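# Return the grip50 gripper to the stand's free slot

## Task

Hang the parallel gripper grip50 in the tool stand's empty slot so that it sits fully home there (a partial seat counts as failure), then unlock it and take the tool changer a good distance away from it, leaving the tool behind; while it is locked on, the tool is treated as part of the arm. Nothing may be pushed or dropped off the table.

## Robot and tools

Robot: one six-joint arm whose end carries a tool changer with a flat face. Tools (grip50, a 50 mm parallel gripper, and grip85, an 85 mm gripper) lock onto that face. Joints from base outward: waist, shoulder, elbow, forearm roll, wrist pitch, wrist roll.

Frames: every pose is in the scene frame. Its origin is on the table top below the arm base, +z is up, and +y is to the left when facing along +x. end_effector_position is always the centre of the changer face in metres; end_effector_quat_wxyz gives its orientation, w first. The face's own z axis points away from the arm. grip50's grip point sits at (0, -25, 180) mm in face axes; grip85's at (0, 0, 173) mm when closed, 13 mm closer when open. Both close along face x. The changer is 63 mm wide; its contact block extends 46 mm to face -y (starting 2 mm behind the face) and its lock motor 58 mm to face +y (from 13 mm behind).

execute_actions(actions): actions is a list of actions; each action is a list of up to 15 rows; each row is held for one 1/30 s step, and a short action repeats its final row until 15 steps pass. A row is 14 numbers: x, y, z (absolute target position of the face centre, metres, scene frame), qw, qx, qy, qz (absolute target orientation, scene frame), then lock, grip50_position, grip50_force_limit, grip50_speed, grip85_position, grip85_force_limit, grip85_speed, each in [-1, 1]. Every target must lie within 0.6 m of the face's current position along each face axis, or the action is rejected (the whole call if the first action fails). Each step the controller trims the command to at most 70 mm and 16 degrees from the measured pose, so far targets need several actions. Repeat the desired quaternion in every row rather than copying a drifted reported one. An empty list just returns state and images.

lock: positive locks onto a plate lying against the face, negative unlocks, 0 keeps the last command; each takes about 1 s. Gripper numbers only act when tool_id names that tool and its readings are numbers. grip50_position +1 = 50 mm open, about -0.65 pads touching, -1 = close until blocked. Force limit: -1 about 20 N up to +1 about 185 N (grip50) or 235 N (grip85). Speed: -1 about 20 mm/s to +1 about 150 mm/s.

move(target, speed, blocking): target is one 14-number row as above (absolute pose plus tool numbers); the face follows a straight path there. speed in m/s, 0.002 to 0.5, default 0.25 (turn rate up to twice that in rad/s). Paths last 0.5 to 10 s and do not avoid obstacles; the face may lag, stray or overshoot the speed. blocking=false returns after 0.5 s while motion continues; then use wait or stop before new moves or rows. Its extra line reports the ending (done, off_target, moving, held, fault), limits (paced = pose clipped, held = some steps blocked), and distance from target.

wait(seconds): 0 to 10, holds the last command; returns early if a running move ends. stop(): brakes a running move. zoom_image(camera, region): camera is cam_high, cam_low or cam_wrist; region [x0, y0, x1, y1] in pixels, at most 504 by 504. finished_scene(scene): pass the current scene number once the goal holds; irreversible.

Result lines: the state line (pose, velocities), joint positions and torques, Hand target (the pose currently being driven toward), tool_id (grip50, grip85, none), plate_near, locked, unlocked, in_stand, unlock_refused, gripper object_status (0 moving, 1 blocked opening, 2 blocked closing, 3 at target or pads met) and position_measured counts (grip50 opening about (250 - counts) x 0.202 mm). A 'pose unreachable' line means the clearance check altered or blocked the command. After a lock, the tool reads n/a while starting up.

Stand geometry: each plate hangs in a fork whose open side lies toward face -y, kept in by 10 mm stops. Slots are 180 mm apart. From a slot's middle, the fork arms lie 40 to 70 mm out along face x on both sides, their front ends 45 mm toward the open side, and their tops 18 mm under the face of a hung plate. A plate may sit up to about 1 mm off centre.

Stowing order (reverse of removal): with grip50 locked, find the empty slot in the images; hold the tool about 20 mm (between 10 and 30 mm) above its seated height and at least 110 mm out on the open (face -y) side; slide it in along face +y; lower about 20 mm until in_stand reads 1; keep still, send lock -1 and wait for unlocked to read 1. Unlocking elsewhere is refused while the plate is on the face. Then back the face off the plate and move well away; in_stand returns to 0 once the changer leaves.

Avoid: knocking anything off the table, drops, fast contacts, and pressing targets far past a contact. A joint torque at its load limit (waist 52.8, shoulder 52.8, elbow 44, forearm roll 23.7, wrist pitch 16.7, wrist roll 16.7 N m, held tool weight included) causes a fault: the arm backs off, freezes 10 s and drops the rest of the call. Long loaded holds heat motors; a MOTOR HOT line warns at 65 °C and braking follows at 80 °C. Smooth, low-effort motion is preferred.

Each tool is called by a JSON object that holds its "op" and its "data", one argument or row to a line.

## Session

{"op": "execute_actions", "data": {
  "actions": []
}}

Scene clock: 0.00 s.
end_effector_position=(+0.4599, +0.3751, +0.1331) locked=0 unlocked=1 plate_near=0 in_stand=0 unlock_refused=0 tool_id=none grip50_position_measured=n/a grip50_object_status=n/a grip85_position_measured=n/a grip85_object_status=n/a end_effector_quat_wxyz=(+0.078, +0.317, +0.945, -0.035) end_effector_velocity=(-0.000, +0.000, +0.000) end_effector_angular_velocity=(-0.001, -0.000, +0.000)
Joint positions: [ 0.833 -1.291 -1.535 -0.91  -0.715  0.73 ]
Joint velocities: [ 0.     0.     0.     0.    -0.001  0.   ]
Joint torques (N m, as the arm reports them, + toward a larger angle): no reading
Motor temperatures (°C, as the motors report them): [20 19 25 25 25 25]
Hand target: +0.460, +0.375, +0.133; +0.078, +0.317, +0.945, -0.035

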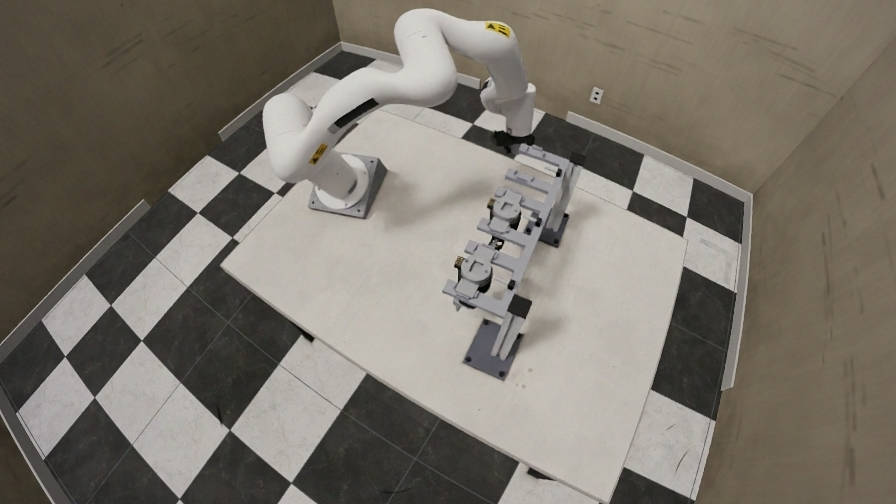

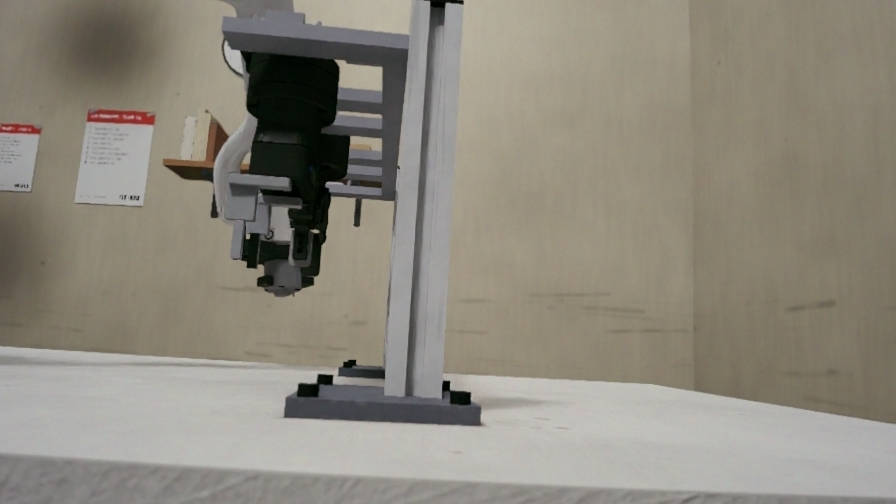

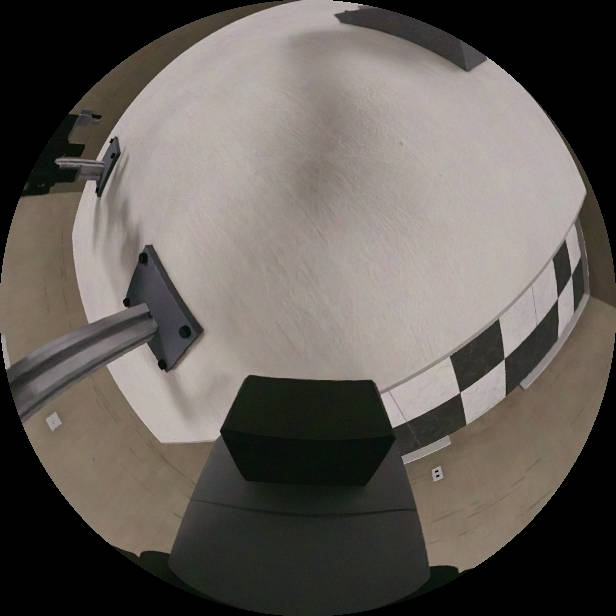

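{"op": "zoom_image", "data": {
  "camera": "cam_high",
  "region": [420, 80, 620, 390]
}}

{"op": "move", "data": {
  "target": [0.40, 0.38, 0.42, 0, 0.7071, 0.7071, 0, 0, 1, 0, 0, 1, 0, 0],
  "speed": 0.2
}}

Region (420, 80, 620, 390) of cam_high's 896x504 image, scaled by 1.626, with more detail than that image has; it fills the left 325 columns of this view, and the rest is white.

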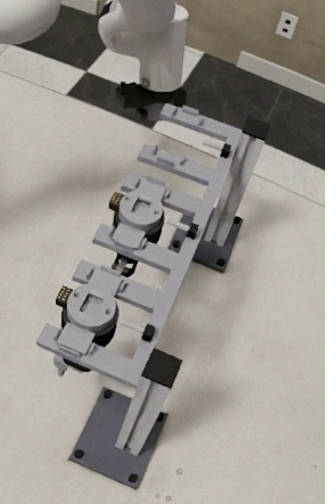

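Scene clock: 10.17 s.
end_effector_position=(+0.3994, +0.3793, +0.4198) locked=0 unlocked=1 plate_near=0 in_stand=0 unlock_refused=0 tool_id=none grip50_position_measured=n/a grip50_object_status=n/a grip85_position_measured=n/a grip85_object_status=n/a end_effector_quat_wxyz=(+0.000, +0.707, +0.707, -0.000) end_effector_velocity=(+0.001, -0.000, +0.002) end_effector_angular_velocity=(+0.001, +0.000, -0.009)
Joint positions: [ 1.024 -0.853 -1.462 -0.4   -0.951  1.314]
Joint velocities: [ 0.     0.003 -0.002  0.002 -0.003  0.007]
Joint torques (N m, as the arm reports them, + toward a larger angle): [ 12.31  27.56 -27.59  -0.95  -0.53   0.13]
Motor temperatures (°C, as the motors report them): [20 19 25 25 25 25]
Hand target: +0.399, +0.379, +0.420; +0.000, +0.707, +0.707, +0.000
Off the commanded pose: 0.001 m, 0 deg.
move: done

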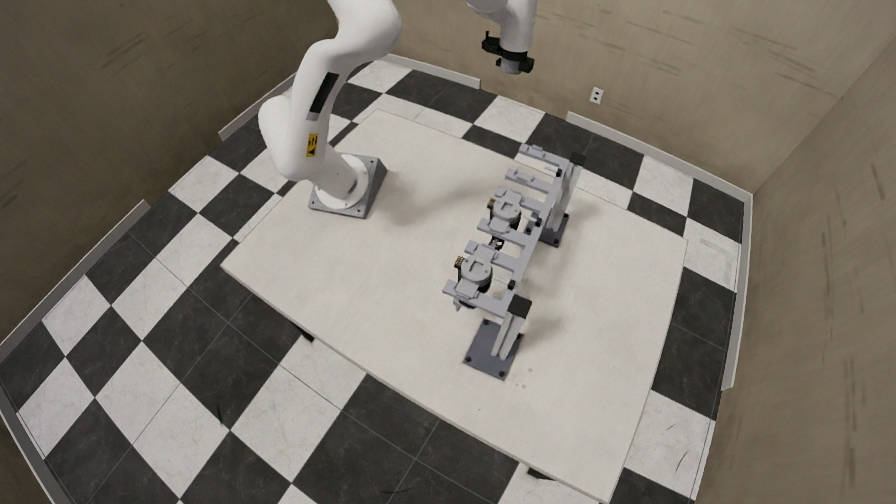

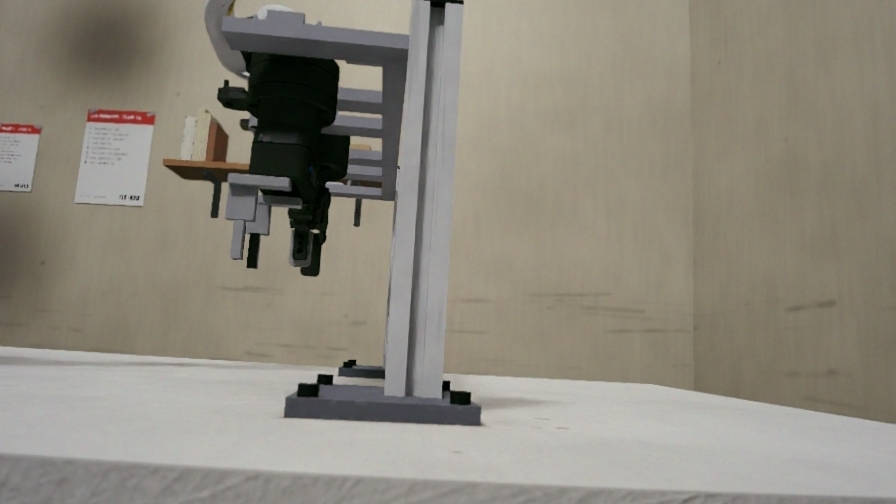

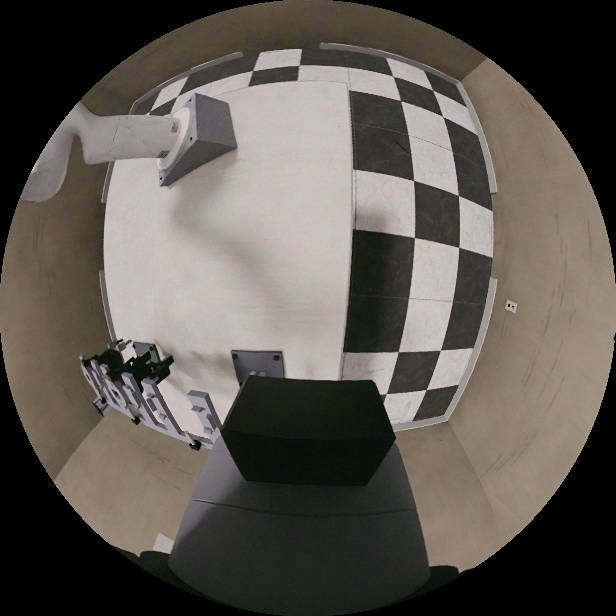

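{"op": "move", "data": {
  "target": [0.62, -0.05, 0.48, 0, 0.7071, 0.7071, 0, 0, 1, 0, 0, 1, 0, 0],
  "speed": 0.25
}}

Scene clock: 14.93 s.
end_effector_position=(+0.6206, -0.0504, +0.4799) locked=0 unlocked=1 plate_near=0 in_stand=0 unlock_refused=0 tool_id=none grip50_position_measured=n/a grip50_object_status=n/a grip85_position_measured=n/a grip85_object_status=n/a end_effector_quat_wxyz=(+0.002, +0.707, +0.707, -0.000) end_effector_velocity=(+0.001, -0.002, +0.000) end_effector_angular_velocity=(+0.000, +0.001, +0.000)
Joint positions: [ 0.356 -0.376 -1.353 -0.511 -1.065  0.628]
Joint velocities: [-0.003 -0.002 -0.005  0.001 -0.002 -0.005]
Joint torques (N m, as the arm reports them, + toward a larger angle): [ 14.11  22.23 -26.41  -0.92  -0.58   0.08]
Motor temperatures (°C, as the motors report them): [20 19 25 25 25 25]
Hand target: +0.621, -0.051, +0.480; +0.002, +0.707, +0.707, -0.000
Off the commanded pose: 0.001 m, 0 deg.
move: done

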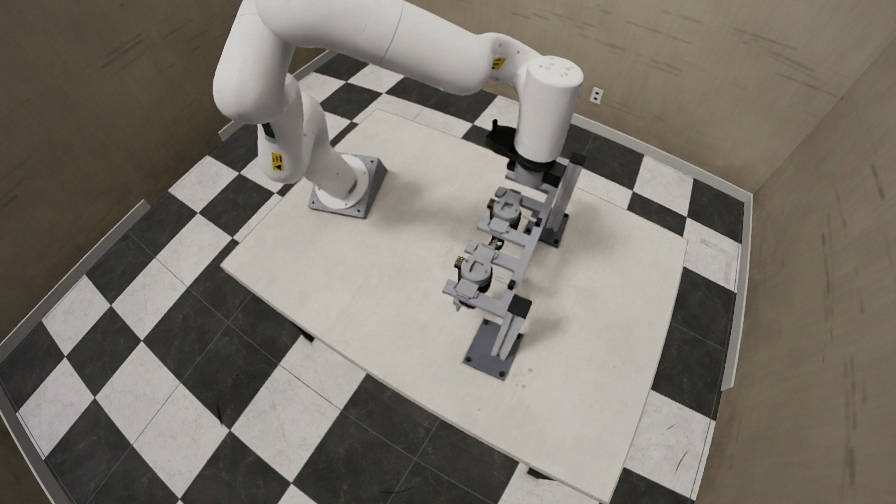

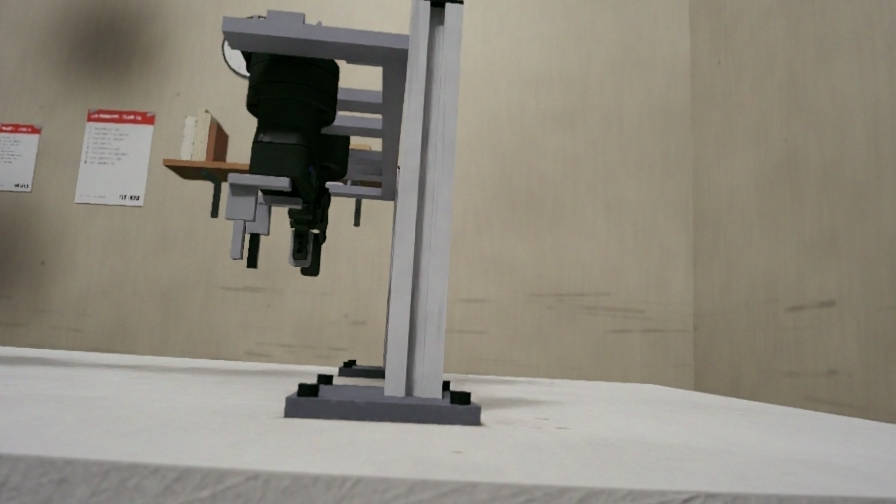

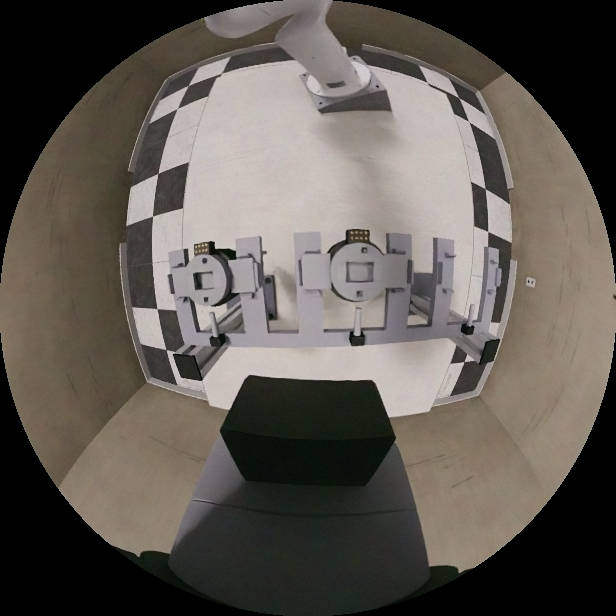

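{"op": "zoom_image", "data": {
  "camera": "cam_wrist",
  "region": [150, 200, 520, 400]
}}

Region (150, 200, 520, 400) of cam_wrist's 616x616 image, scaled by 1.362, with more detail than that image has; it fills the top 272 rows of this view, and the rest is white.

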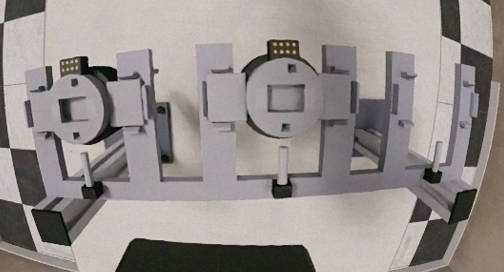

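{"op": "move", "data": {
  "target": [0.62, -0.173, 0.48, 0, 0.7071, 0.7071, 0, 0, 1, 0, 0, 1, 0, 0],
  "speed": 0.25
}}

{"op": "zoom_image", "data": {
  "camera": "cam_wrist",
  "region": [227, 200, 387, 360]
}}

{"op": "move", "data": {
  "target": [0.62, -0.173, 0.40, 0, 0.7071, 0.7071, 0, 0, 1, 0, 0, 1, 0, 0],
  "speed": 0.15
}}

{"op": "zoom_image", "data": {
  "camera": "cam_wrist",
  "region": [187, 160, 427, 400]
}}

Scene clock: 32.90 s.
end_effector_position=(+0.6201, -0.1729, +0.4799) locked=0 unlocked=1 plate_near=0 in_stand=0 unlock_refused=0 tool_id=none grip50_position_measured=n/a grip50_object_status=n/a grip85_position_measured=n/a grip85_object_status=n/a end_effector_quat_wxyz=(+0.001, +0.707, +0.707, -0.000) end_effector_velocity=(+0.000, -0.003, +0.001) end_effector_angular_velocity=(+0.001, -0.001, -0.002)
Joint positions: [ 0.166 -0.267 -1.327 -0.506 -1.058  0.417]
Joint velocities: [-0.004  0.002 -0.001  0.001 -0.    -0.003]
Joint torques (N m, as the arm reports them, + toward a larger angle): [ 11.85  21.33 -26.15  -1.2   -0.57   0.09]
Motor temperatures (°C, as the motors report them): [21 19 25 25 25 25]
Hand target: +0.620, -0.173, +0.480; +0.001, +0.707, +0.707, -0.000
Off the commanded pose: 0.000 m, 0 deg.
move: done

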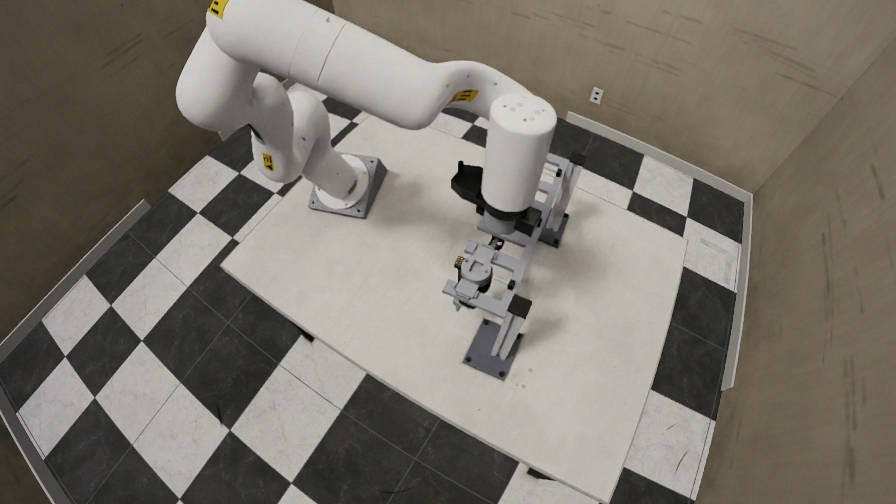

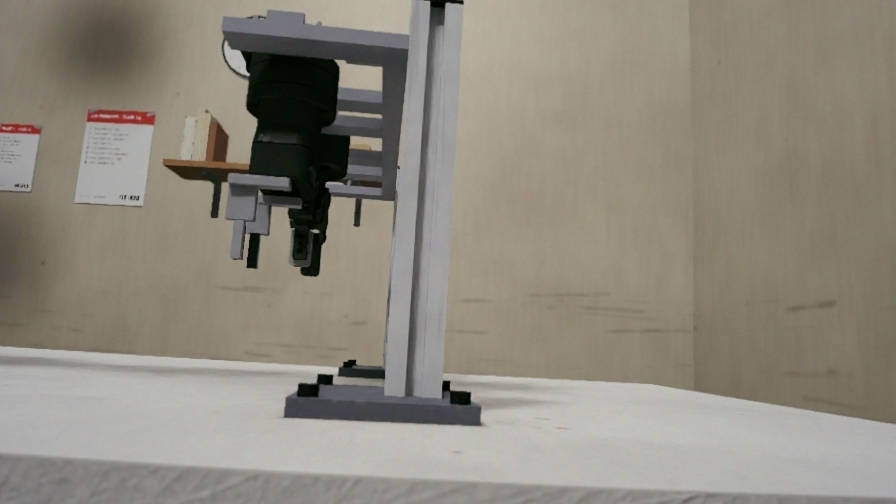

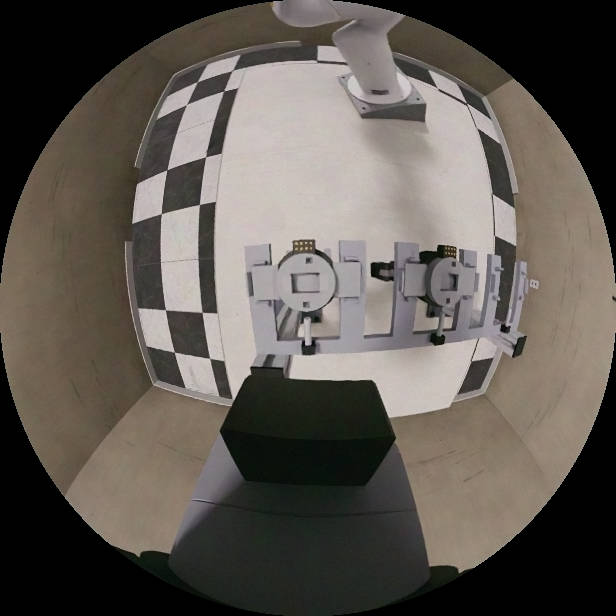

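Region (227, 200, 387, 360) of cam_wrist's 616x616 image, scaled by 3.150, with more detail than that image has.

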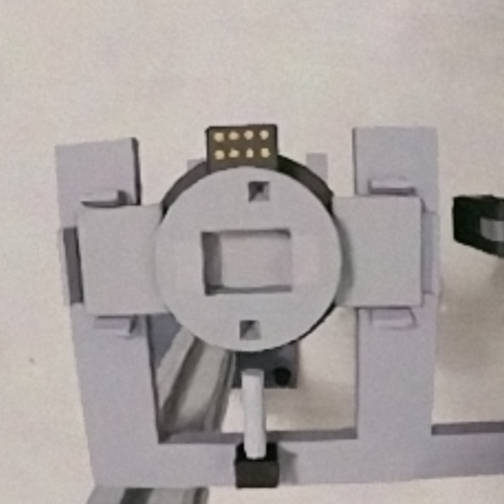

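Scene clock: 34.00 s.
end_effector_position=(+0.6203, -0.1729, +0.4003) locked=0 unlocked=1 plate_near=0 in_stand=0 unlock_refused=0 tool_id=none grip50_position_measured=n/a grip50_object_status=n/a grip85_position_measured=n/a grip85_object_status=n/a end_effector_quat_wxyz=(+0.000, +0.707, +0.707, +0.000) end_effector_velocity=(+0.000, +0.001, -0.003) end_effector_angular_velocity=(-0.000, +0.000, +0.001)
Joint positions: [ 0.104 -0.326 -1.237 -0.559 -0.904  0.454]
Joint velocities: [-0.001 -0.004  0.001 -0.003  0.005  0.002]
Joint torques (N m, as the arm reports them, + toward a larger angle): [ 12.29  24.03 -25.54  -0.84  -0.43   0.05]
Motor temperatures (°C, as the motors report them): [21 19 25 25 25 25]
Hand target: +0.620, -0.173, +0.400; -0.000, +0.707, +0.707, -0.000
Off the commanded pose: 0.000 m, 0 deg.
move: done

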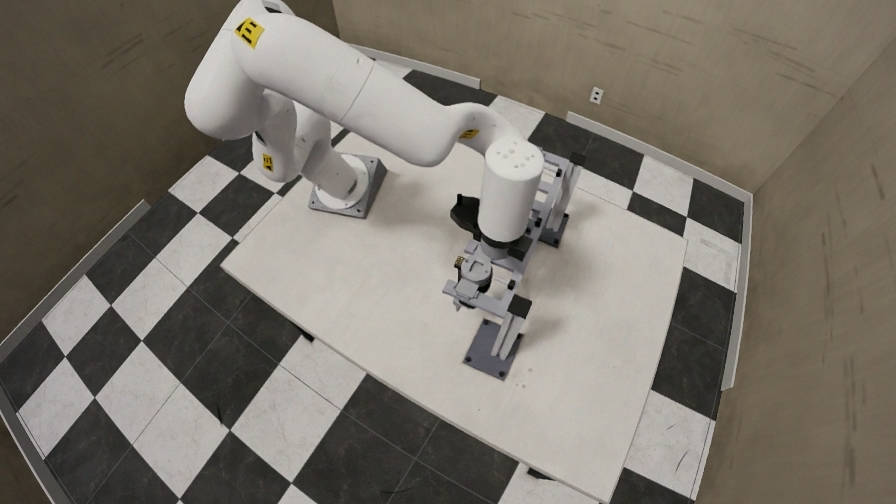

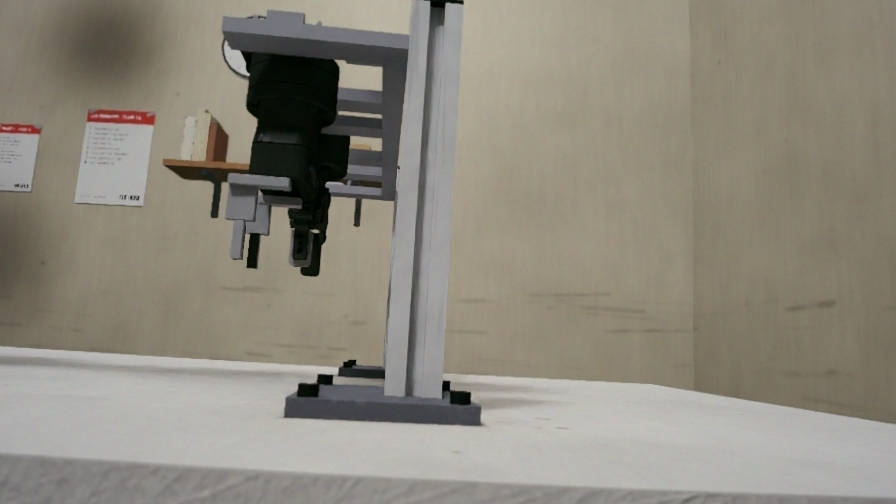

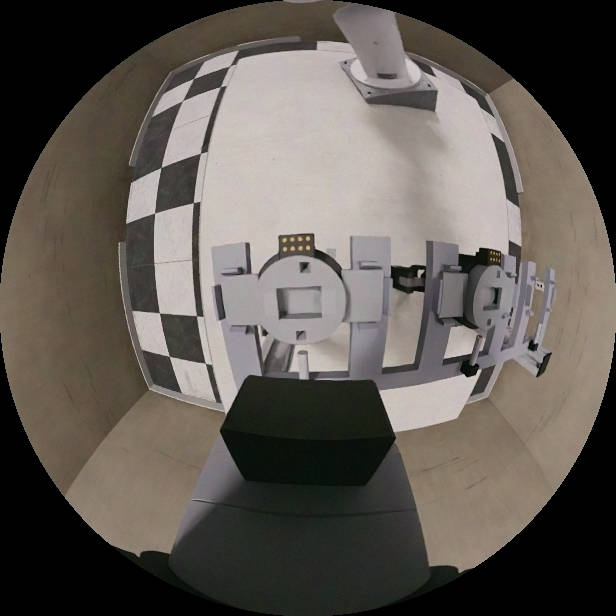

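Region (187, 160, 427, 400) of cam_wrist's 616x616 image, scaled by 2.100, with more detail than that image has.

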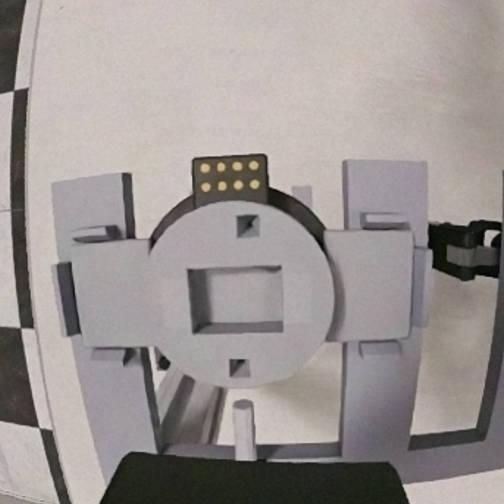

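{"op": "move", "data": {
  "target": [0.615, -0.180, 0.35, 0, 0.6762, 0.7367, 0, 0, 1, 0, 0, 1, 0, 0],
  "speed": 0.1
}}

{"op": "zoom_image", "data": {
  "camera": "cam_wrist",
  "region": [160, 150, 460, 450]
}}

Scene clock: 59.07 s.
end_effector_position=(+0.6152, -0.1799, +0.3503) locked=0 unlocked=1 plate_near=0 in_stand=0 unlock_refused=0 tool_id=none grip50_position_measured=n/a grip50_object_status=n/a grip85_position_measured=n/a grip85_object_status=n/a end_effector_quat_wxyz=(+0.000, +0.676, +0.737, +0.000) end_effector_velocity=(-0.000, +0.000, -0.003) end_effector_angular_velocity=(+0.000, +0.001, +0.003)
Joint positions: [ 0.056 -0.363 -1.183 -0.607 -0.808  0.394]
Joint velocities: [-0.002 -0.003  0.002 -0.003  0.005 -0.001]
Joint torques (N m, as the arm reports them, + toward a larger angle): [ 12.87  23.47 -24.4   -0.95  -0.59   0.09]
Motor temperatures (°C, as the motors report them): [21 19 26 25 25 25]
Hand target: +0.615, -0.180, +0.350; -0.000, +0.676, +0.737, -0.000
Off the commanded pose: 0.000 m, 0 deg.
move: done

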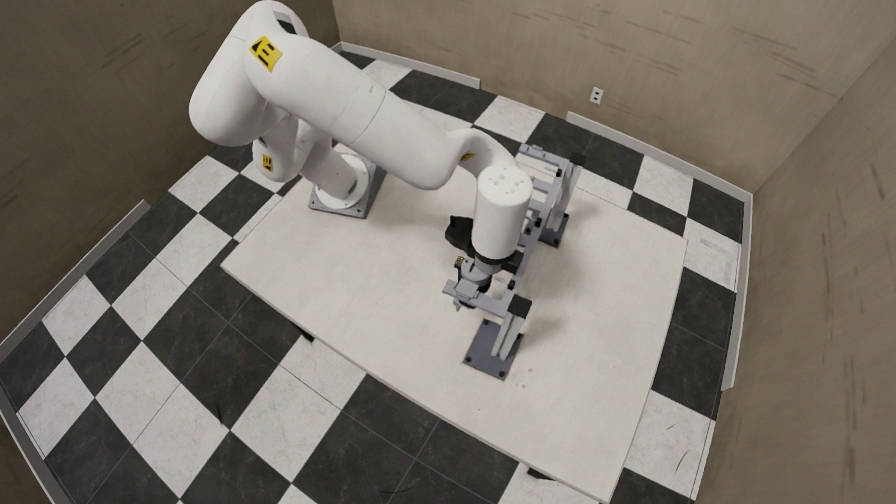

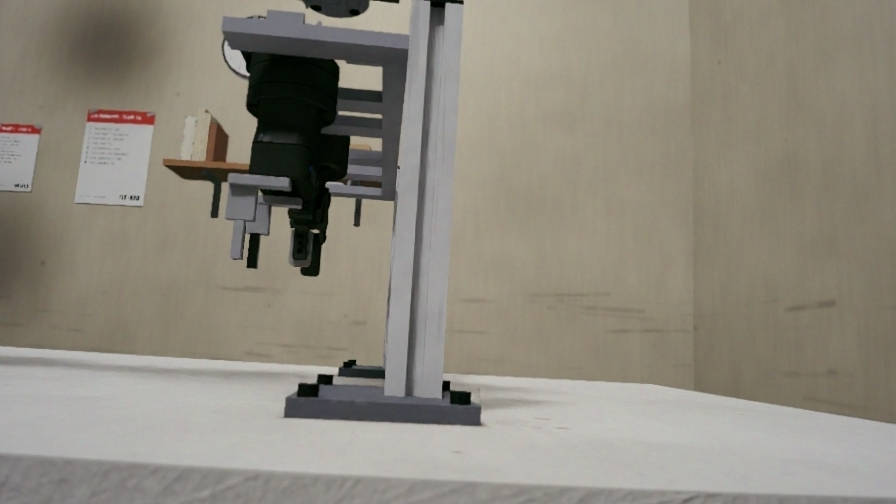

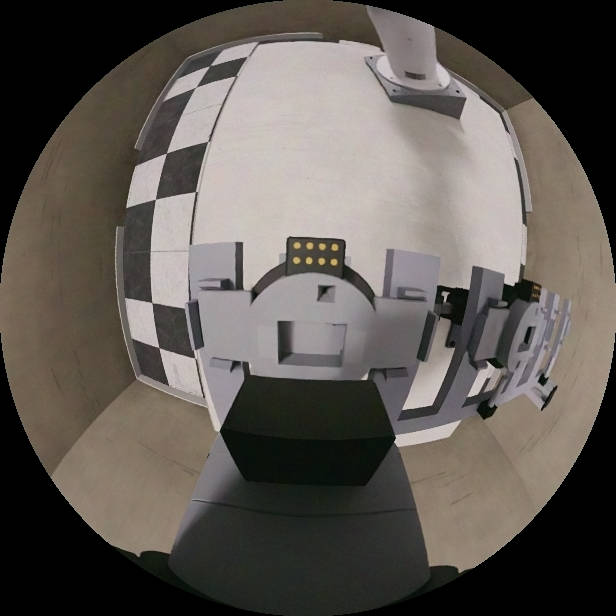

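Region (160, 150, 460, 450) of cam_wrist's 616x616 image, scaled by 1.680, with more detail than that image has.

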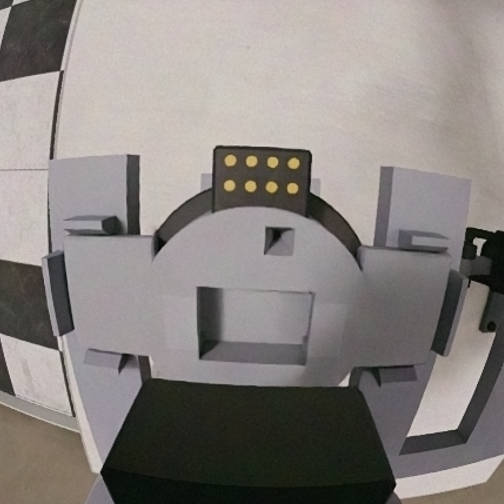

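{"op": "move", "data": {
  "target": [0.592, -0.1818, 0.32, 0, 0.6801, 0.7331, 0, 0, 1, 0, 0, 1, 0, 0],
  "speed": 0.06
}}

{"op": "zoom_image", "data": {
  "camera": "cam_wrist",
  "region": [130, 200, 490, 460]
}}

{"op": "zoom_image", "data": {
  "camera": "cam_low",
  "region": [210, 0, 420, 120]
}}

Scene clock: 72.50 s.
end_effector_position=(+0.5923, -0.1818, +0.3202) locked=0 unlocked=1 plate_near=0 in_stand=0 unlock_refused=0 tool_id=none grip50_position_measured=n/a grip50_object_status=n/a grip85_position_measured=n/a grip85_object_status=n/a end_effector_quat_wxyz=(-0.000, +0.680, +0.733, +0.000) end_effector_velocity=(-0.002, -0.000, -0.002) end_effector_angular_velocity=(-0.001, -0.001, -0.001)
Joint positions: [ 0.031 -0.35  -1.094 -0.657 -0.735  0.448]
Joint velocities: [-0.002  0.001  0.006 -0.005  0.005  0.005]
Joint torques (N m, as the arm reports them, + toward a larger angle): [ 12.26  23.21 -23.24  -1.11  -0.56   0.16]
Motor temperatures (°C, as the motors report them): [21 19 26 25 25 25]
Hand target: +0.592, -0.182, +0.320; -0.000, +0.680, +0.733, +0.000
Off the commanded pose: 0.000 m, 0 deg.
move: done

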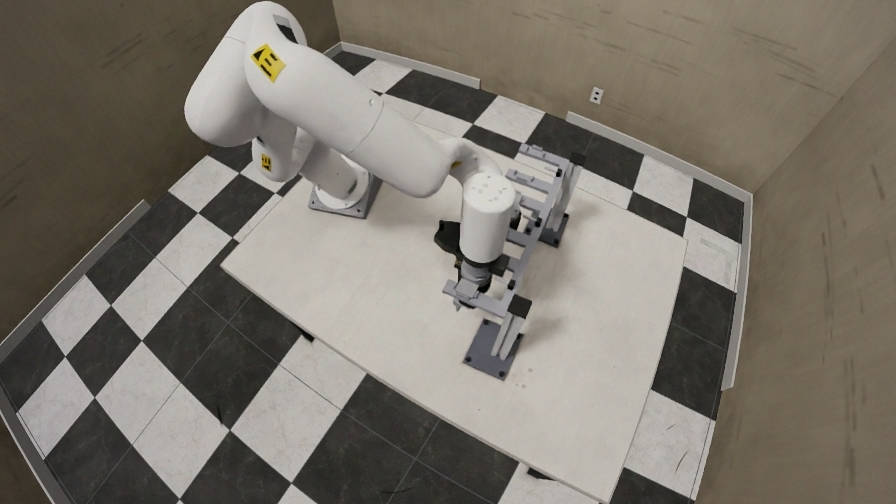

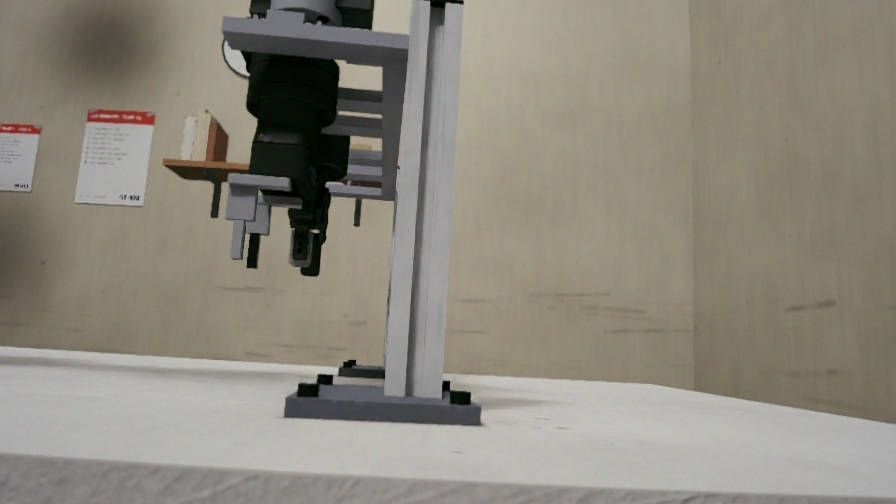

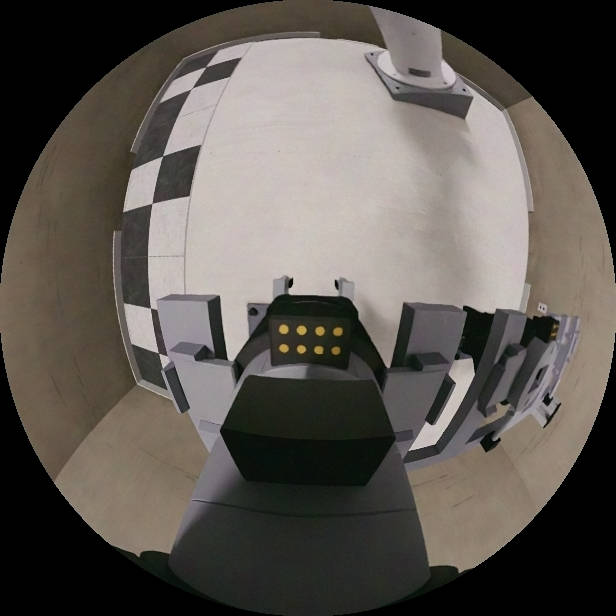

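Region (130, 200, 490, 460) of cam_wrist's 616x616 image, scaled by 1.400, with more detail than that image has.

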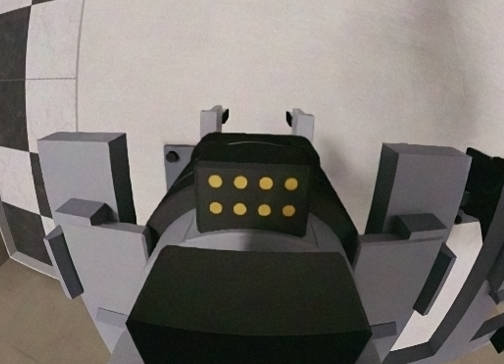

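Region (210, 0, 420, 120) of cam_low's 896x504 image, scaled by 2.400, with more detail than that image has; it fills the top 288 rows of this view, and the rest is white.

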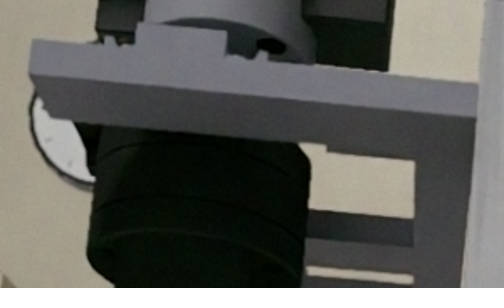

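{"op": "move", "data": {
  "target": [0.588, -0.1821, 0.306, 0, 0.6801, 0.7331, 0, 0, 1, 0, 0, 1, 0, 0],
  "speed": 0.03
}}

{"op": "zoom_image", "data": {
  "camera": "cam_wrist",
  "region": [180, 270, 440, 450]
}}

{"op": "zoom_image", "data": {
  "camera": "cam_high",
  "region": [430, 210, 530, 310]
}}

Scene clock: 86.07 s.
end_effector_position=(+0.5882, -0.1821, +0.3063) locked=0 unlocked=1 plate_near=0 in_stand=1 unlock_refused=0 tool_id=none grip50_position_measured=n/a grip50_object_status=n/a grip85_position_measured=n/a grip85_object_status=n/a end_effector_quat_wxyz=(+0.000, +0.680, +0.733, +0.000) end_effector_velocity=(-0.000, -0.000, -0.001) end_effector_angular_velocity=(+0.000, -0.003, -0.000)
Joint positions: [ 0.019 -0.36  -1.075 -0.679 -0.708  0.467]
Joint velocities: [-0.001 -0.001  0.002 -0.005  0.006  0.004]
Joint torques (N m, as the arm reports them, + toward a larger angle): [ 11.59  23.36 -22.33  -1.12  -0.57   0.12]
Motor temperatures (°C, as the motors report them): [21 19 26 25 25 25]
Hand target: +0.588, -0.182, +0.306; -0.000, +0.680, +0.733, +0.000
Off the commanded pose: 0.000 m, 0 deg.
move: done

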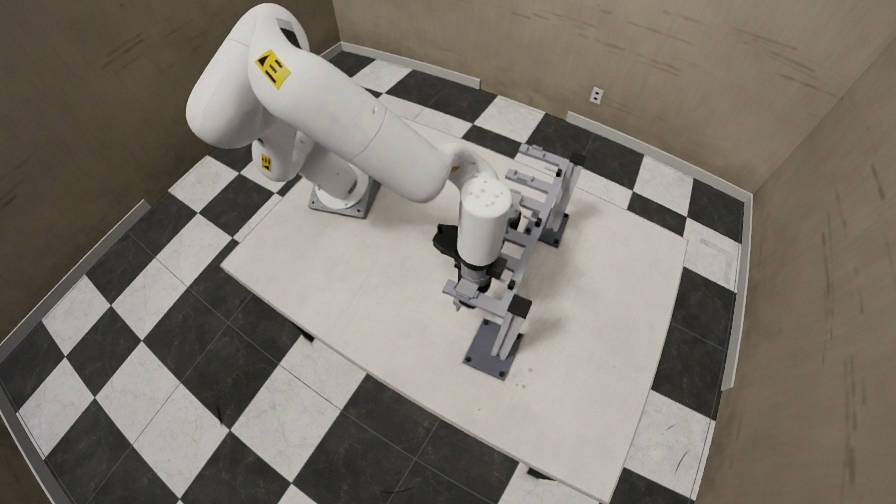

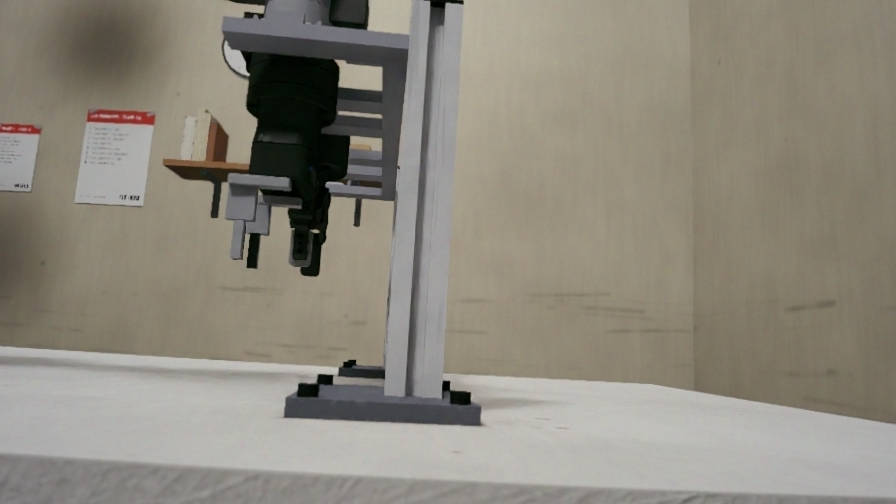

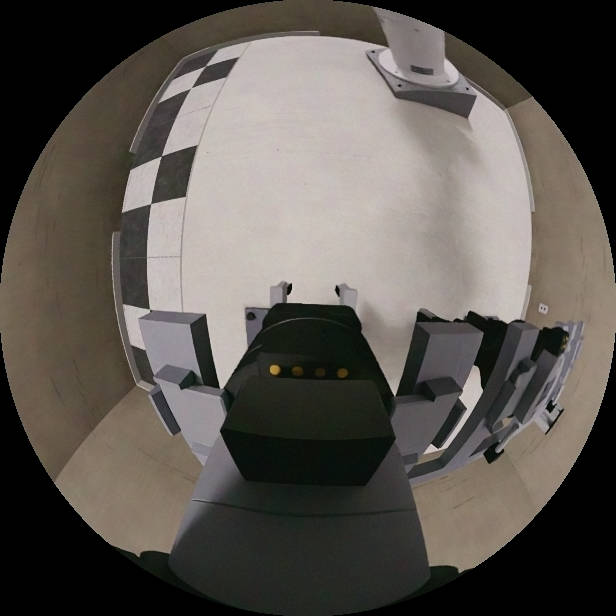

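Region (180, 270, 440, 450) of cam_wrist's 616x616 image, scaled by 1.938, with more detail than that image has; it fills the top 349 rows of this view, and the rest is white.

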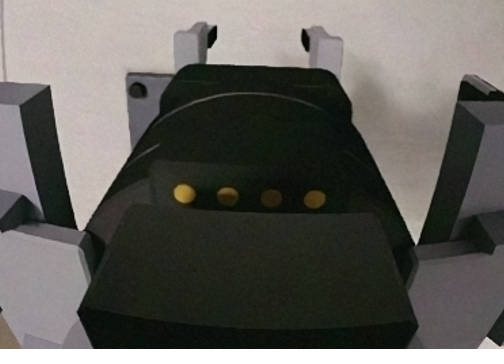

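Region (430, 210, 530, 310) of cam_high's 896x504 image, scaled by 5.040, with more detail than that image has.

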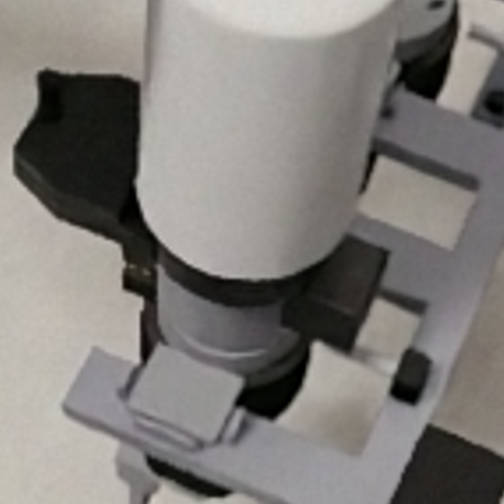

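{"op": "move", "data": {
  "target": [0.588, -0.1825, 0.296, 0, 0.6811, 0.7322, 0, 0, 1, 0, 0, 1, 0, 0],
  "speed": 0.008
}}

{"op": "zoom_image", "data": {
  "camera": "cam_wrist",
  "region": [180, 270, 440, 450]
}}

Scene clock: 93.73 s.
end_effector_position=(+0.5897, -0.1829, +0.3019) locked=0 unlocked=1 plate_near=1 in_stand=1 unlock_refused=0 tool_id=none grip50_position_measured=n/a grip50_object_status=n/a grip85_position_measured=n/a grip85_object_status=n/a end_effector_quat_wxyz=(+0.003, +0.681, +0.732, +0.003) end_effector_velocity=(+0.001, +0.000, +0.000) end_effector_angular_velocity=(-0.000, -0.006, -0.000)
Joint positions: [ 0.015 -0.367 -1.074 -0.693 -0.693  0.481]
Joint velocities: [ 0.001  0.001  0.001 -0.006  0.005  0.005]
Joint torques (N m, as the arm reports them, + toward a larger angle): [-15.3   -5.8   -2.97  -5.31   1.86   0.51]
Motor temperatures (°C, as the motors report them): [21 19 26 25 25 25]
Hand target: +0.588, -0.182, +0.296; -0.000, +0.681, +0.732, +0.000
Off the commanded pose: 0.006 m, 1 deg.
move: off_target

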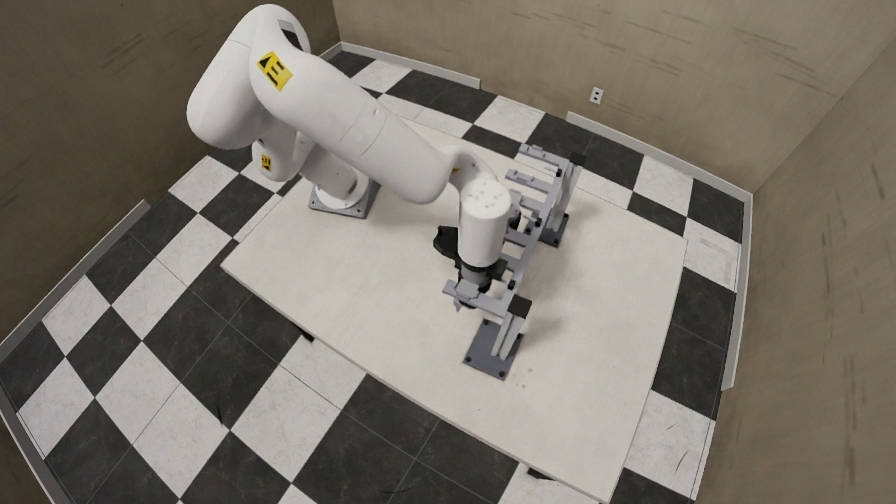

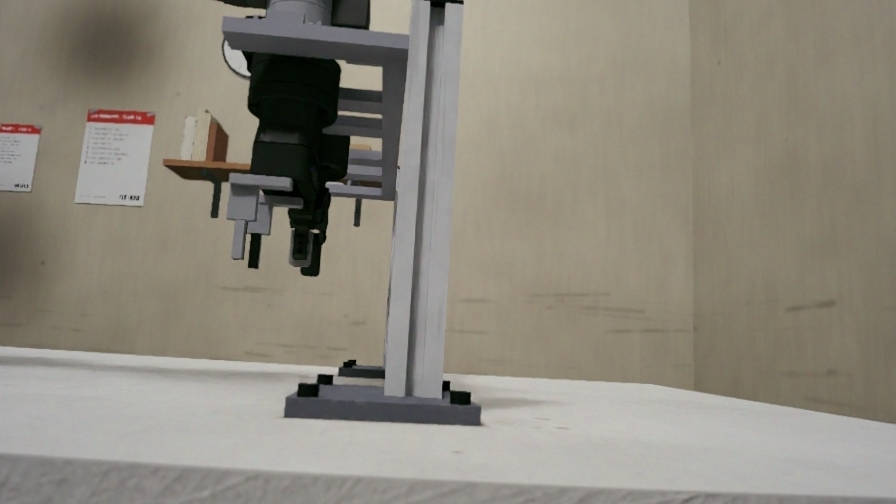

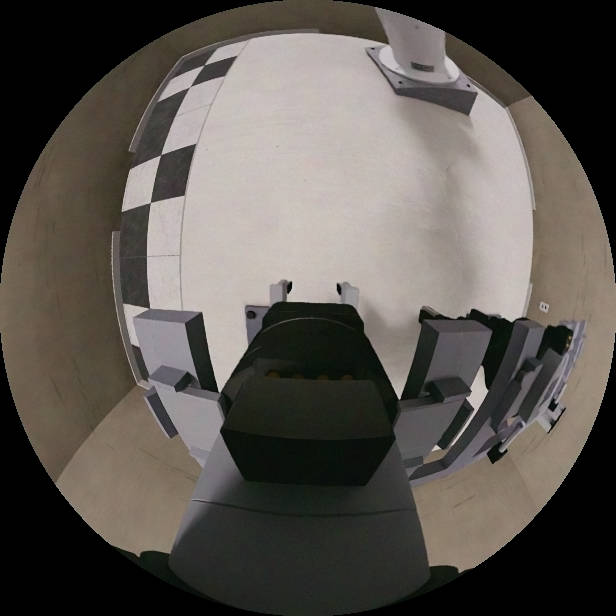

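Region (180, 270, 440, 450) of cam_wrist's 616x616 image, scaled by 1.938, with more detail than that image has; it fills the top 349 rows of this view, and the rest is white.

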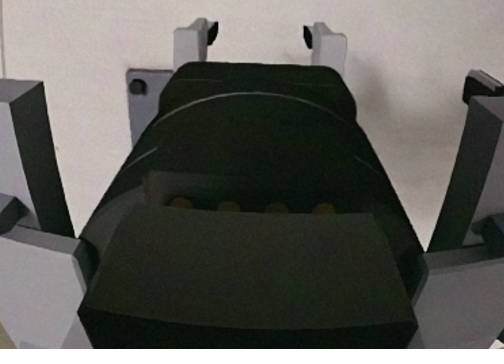

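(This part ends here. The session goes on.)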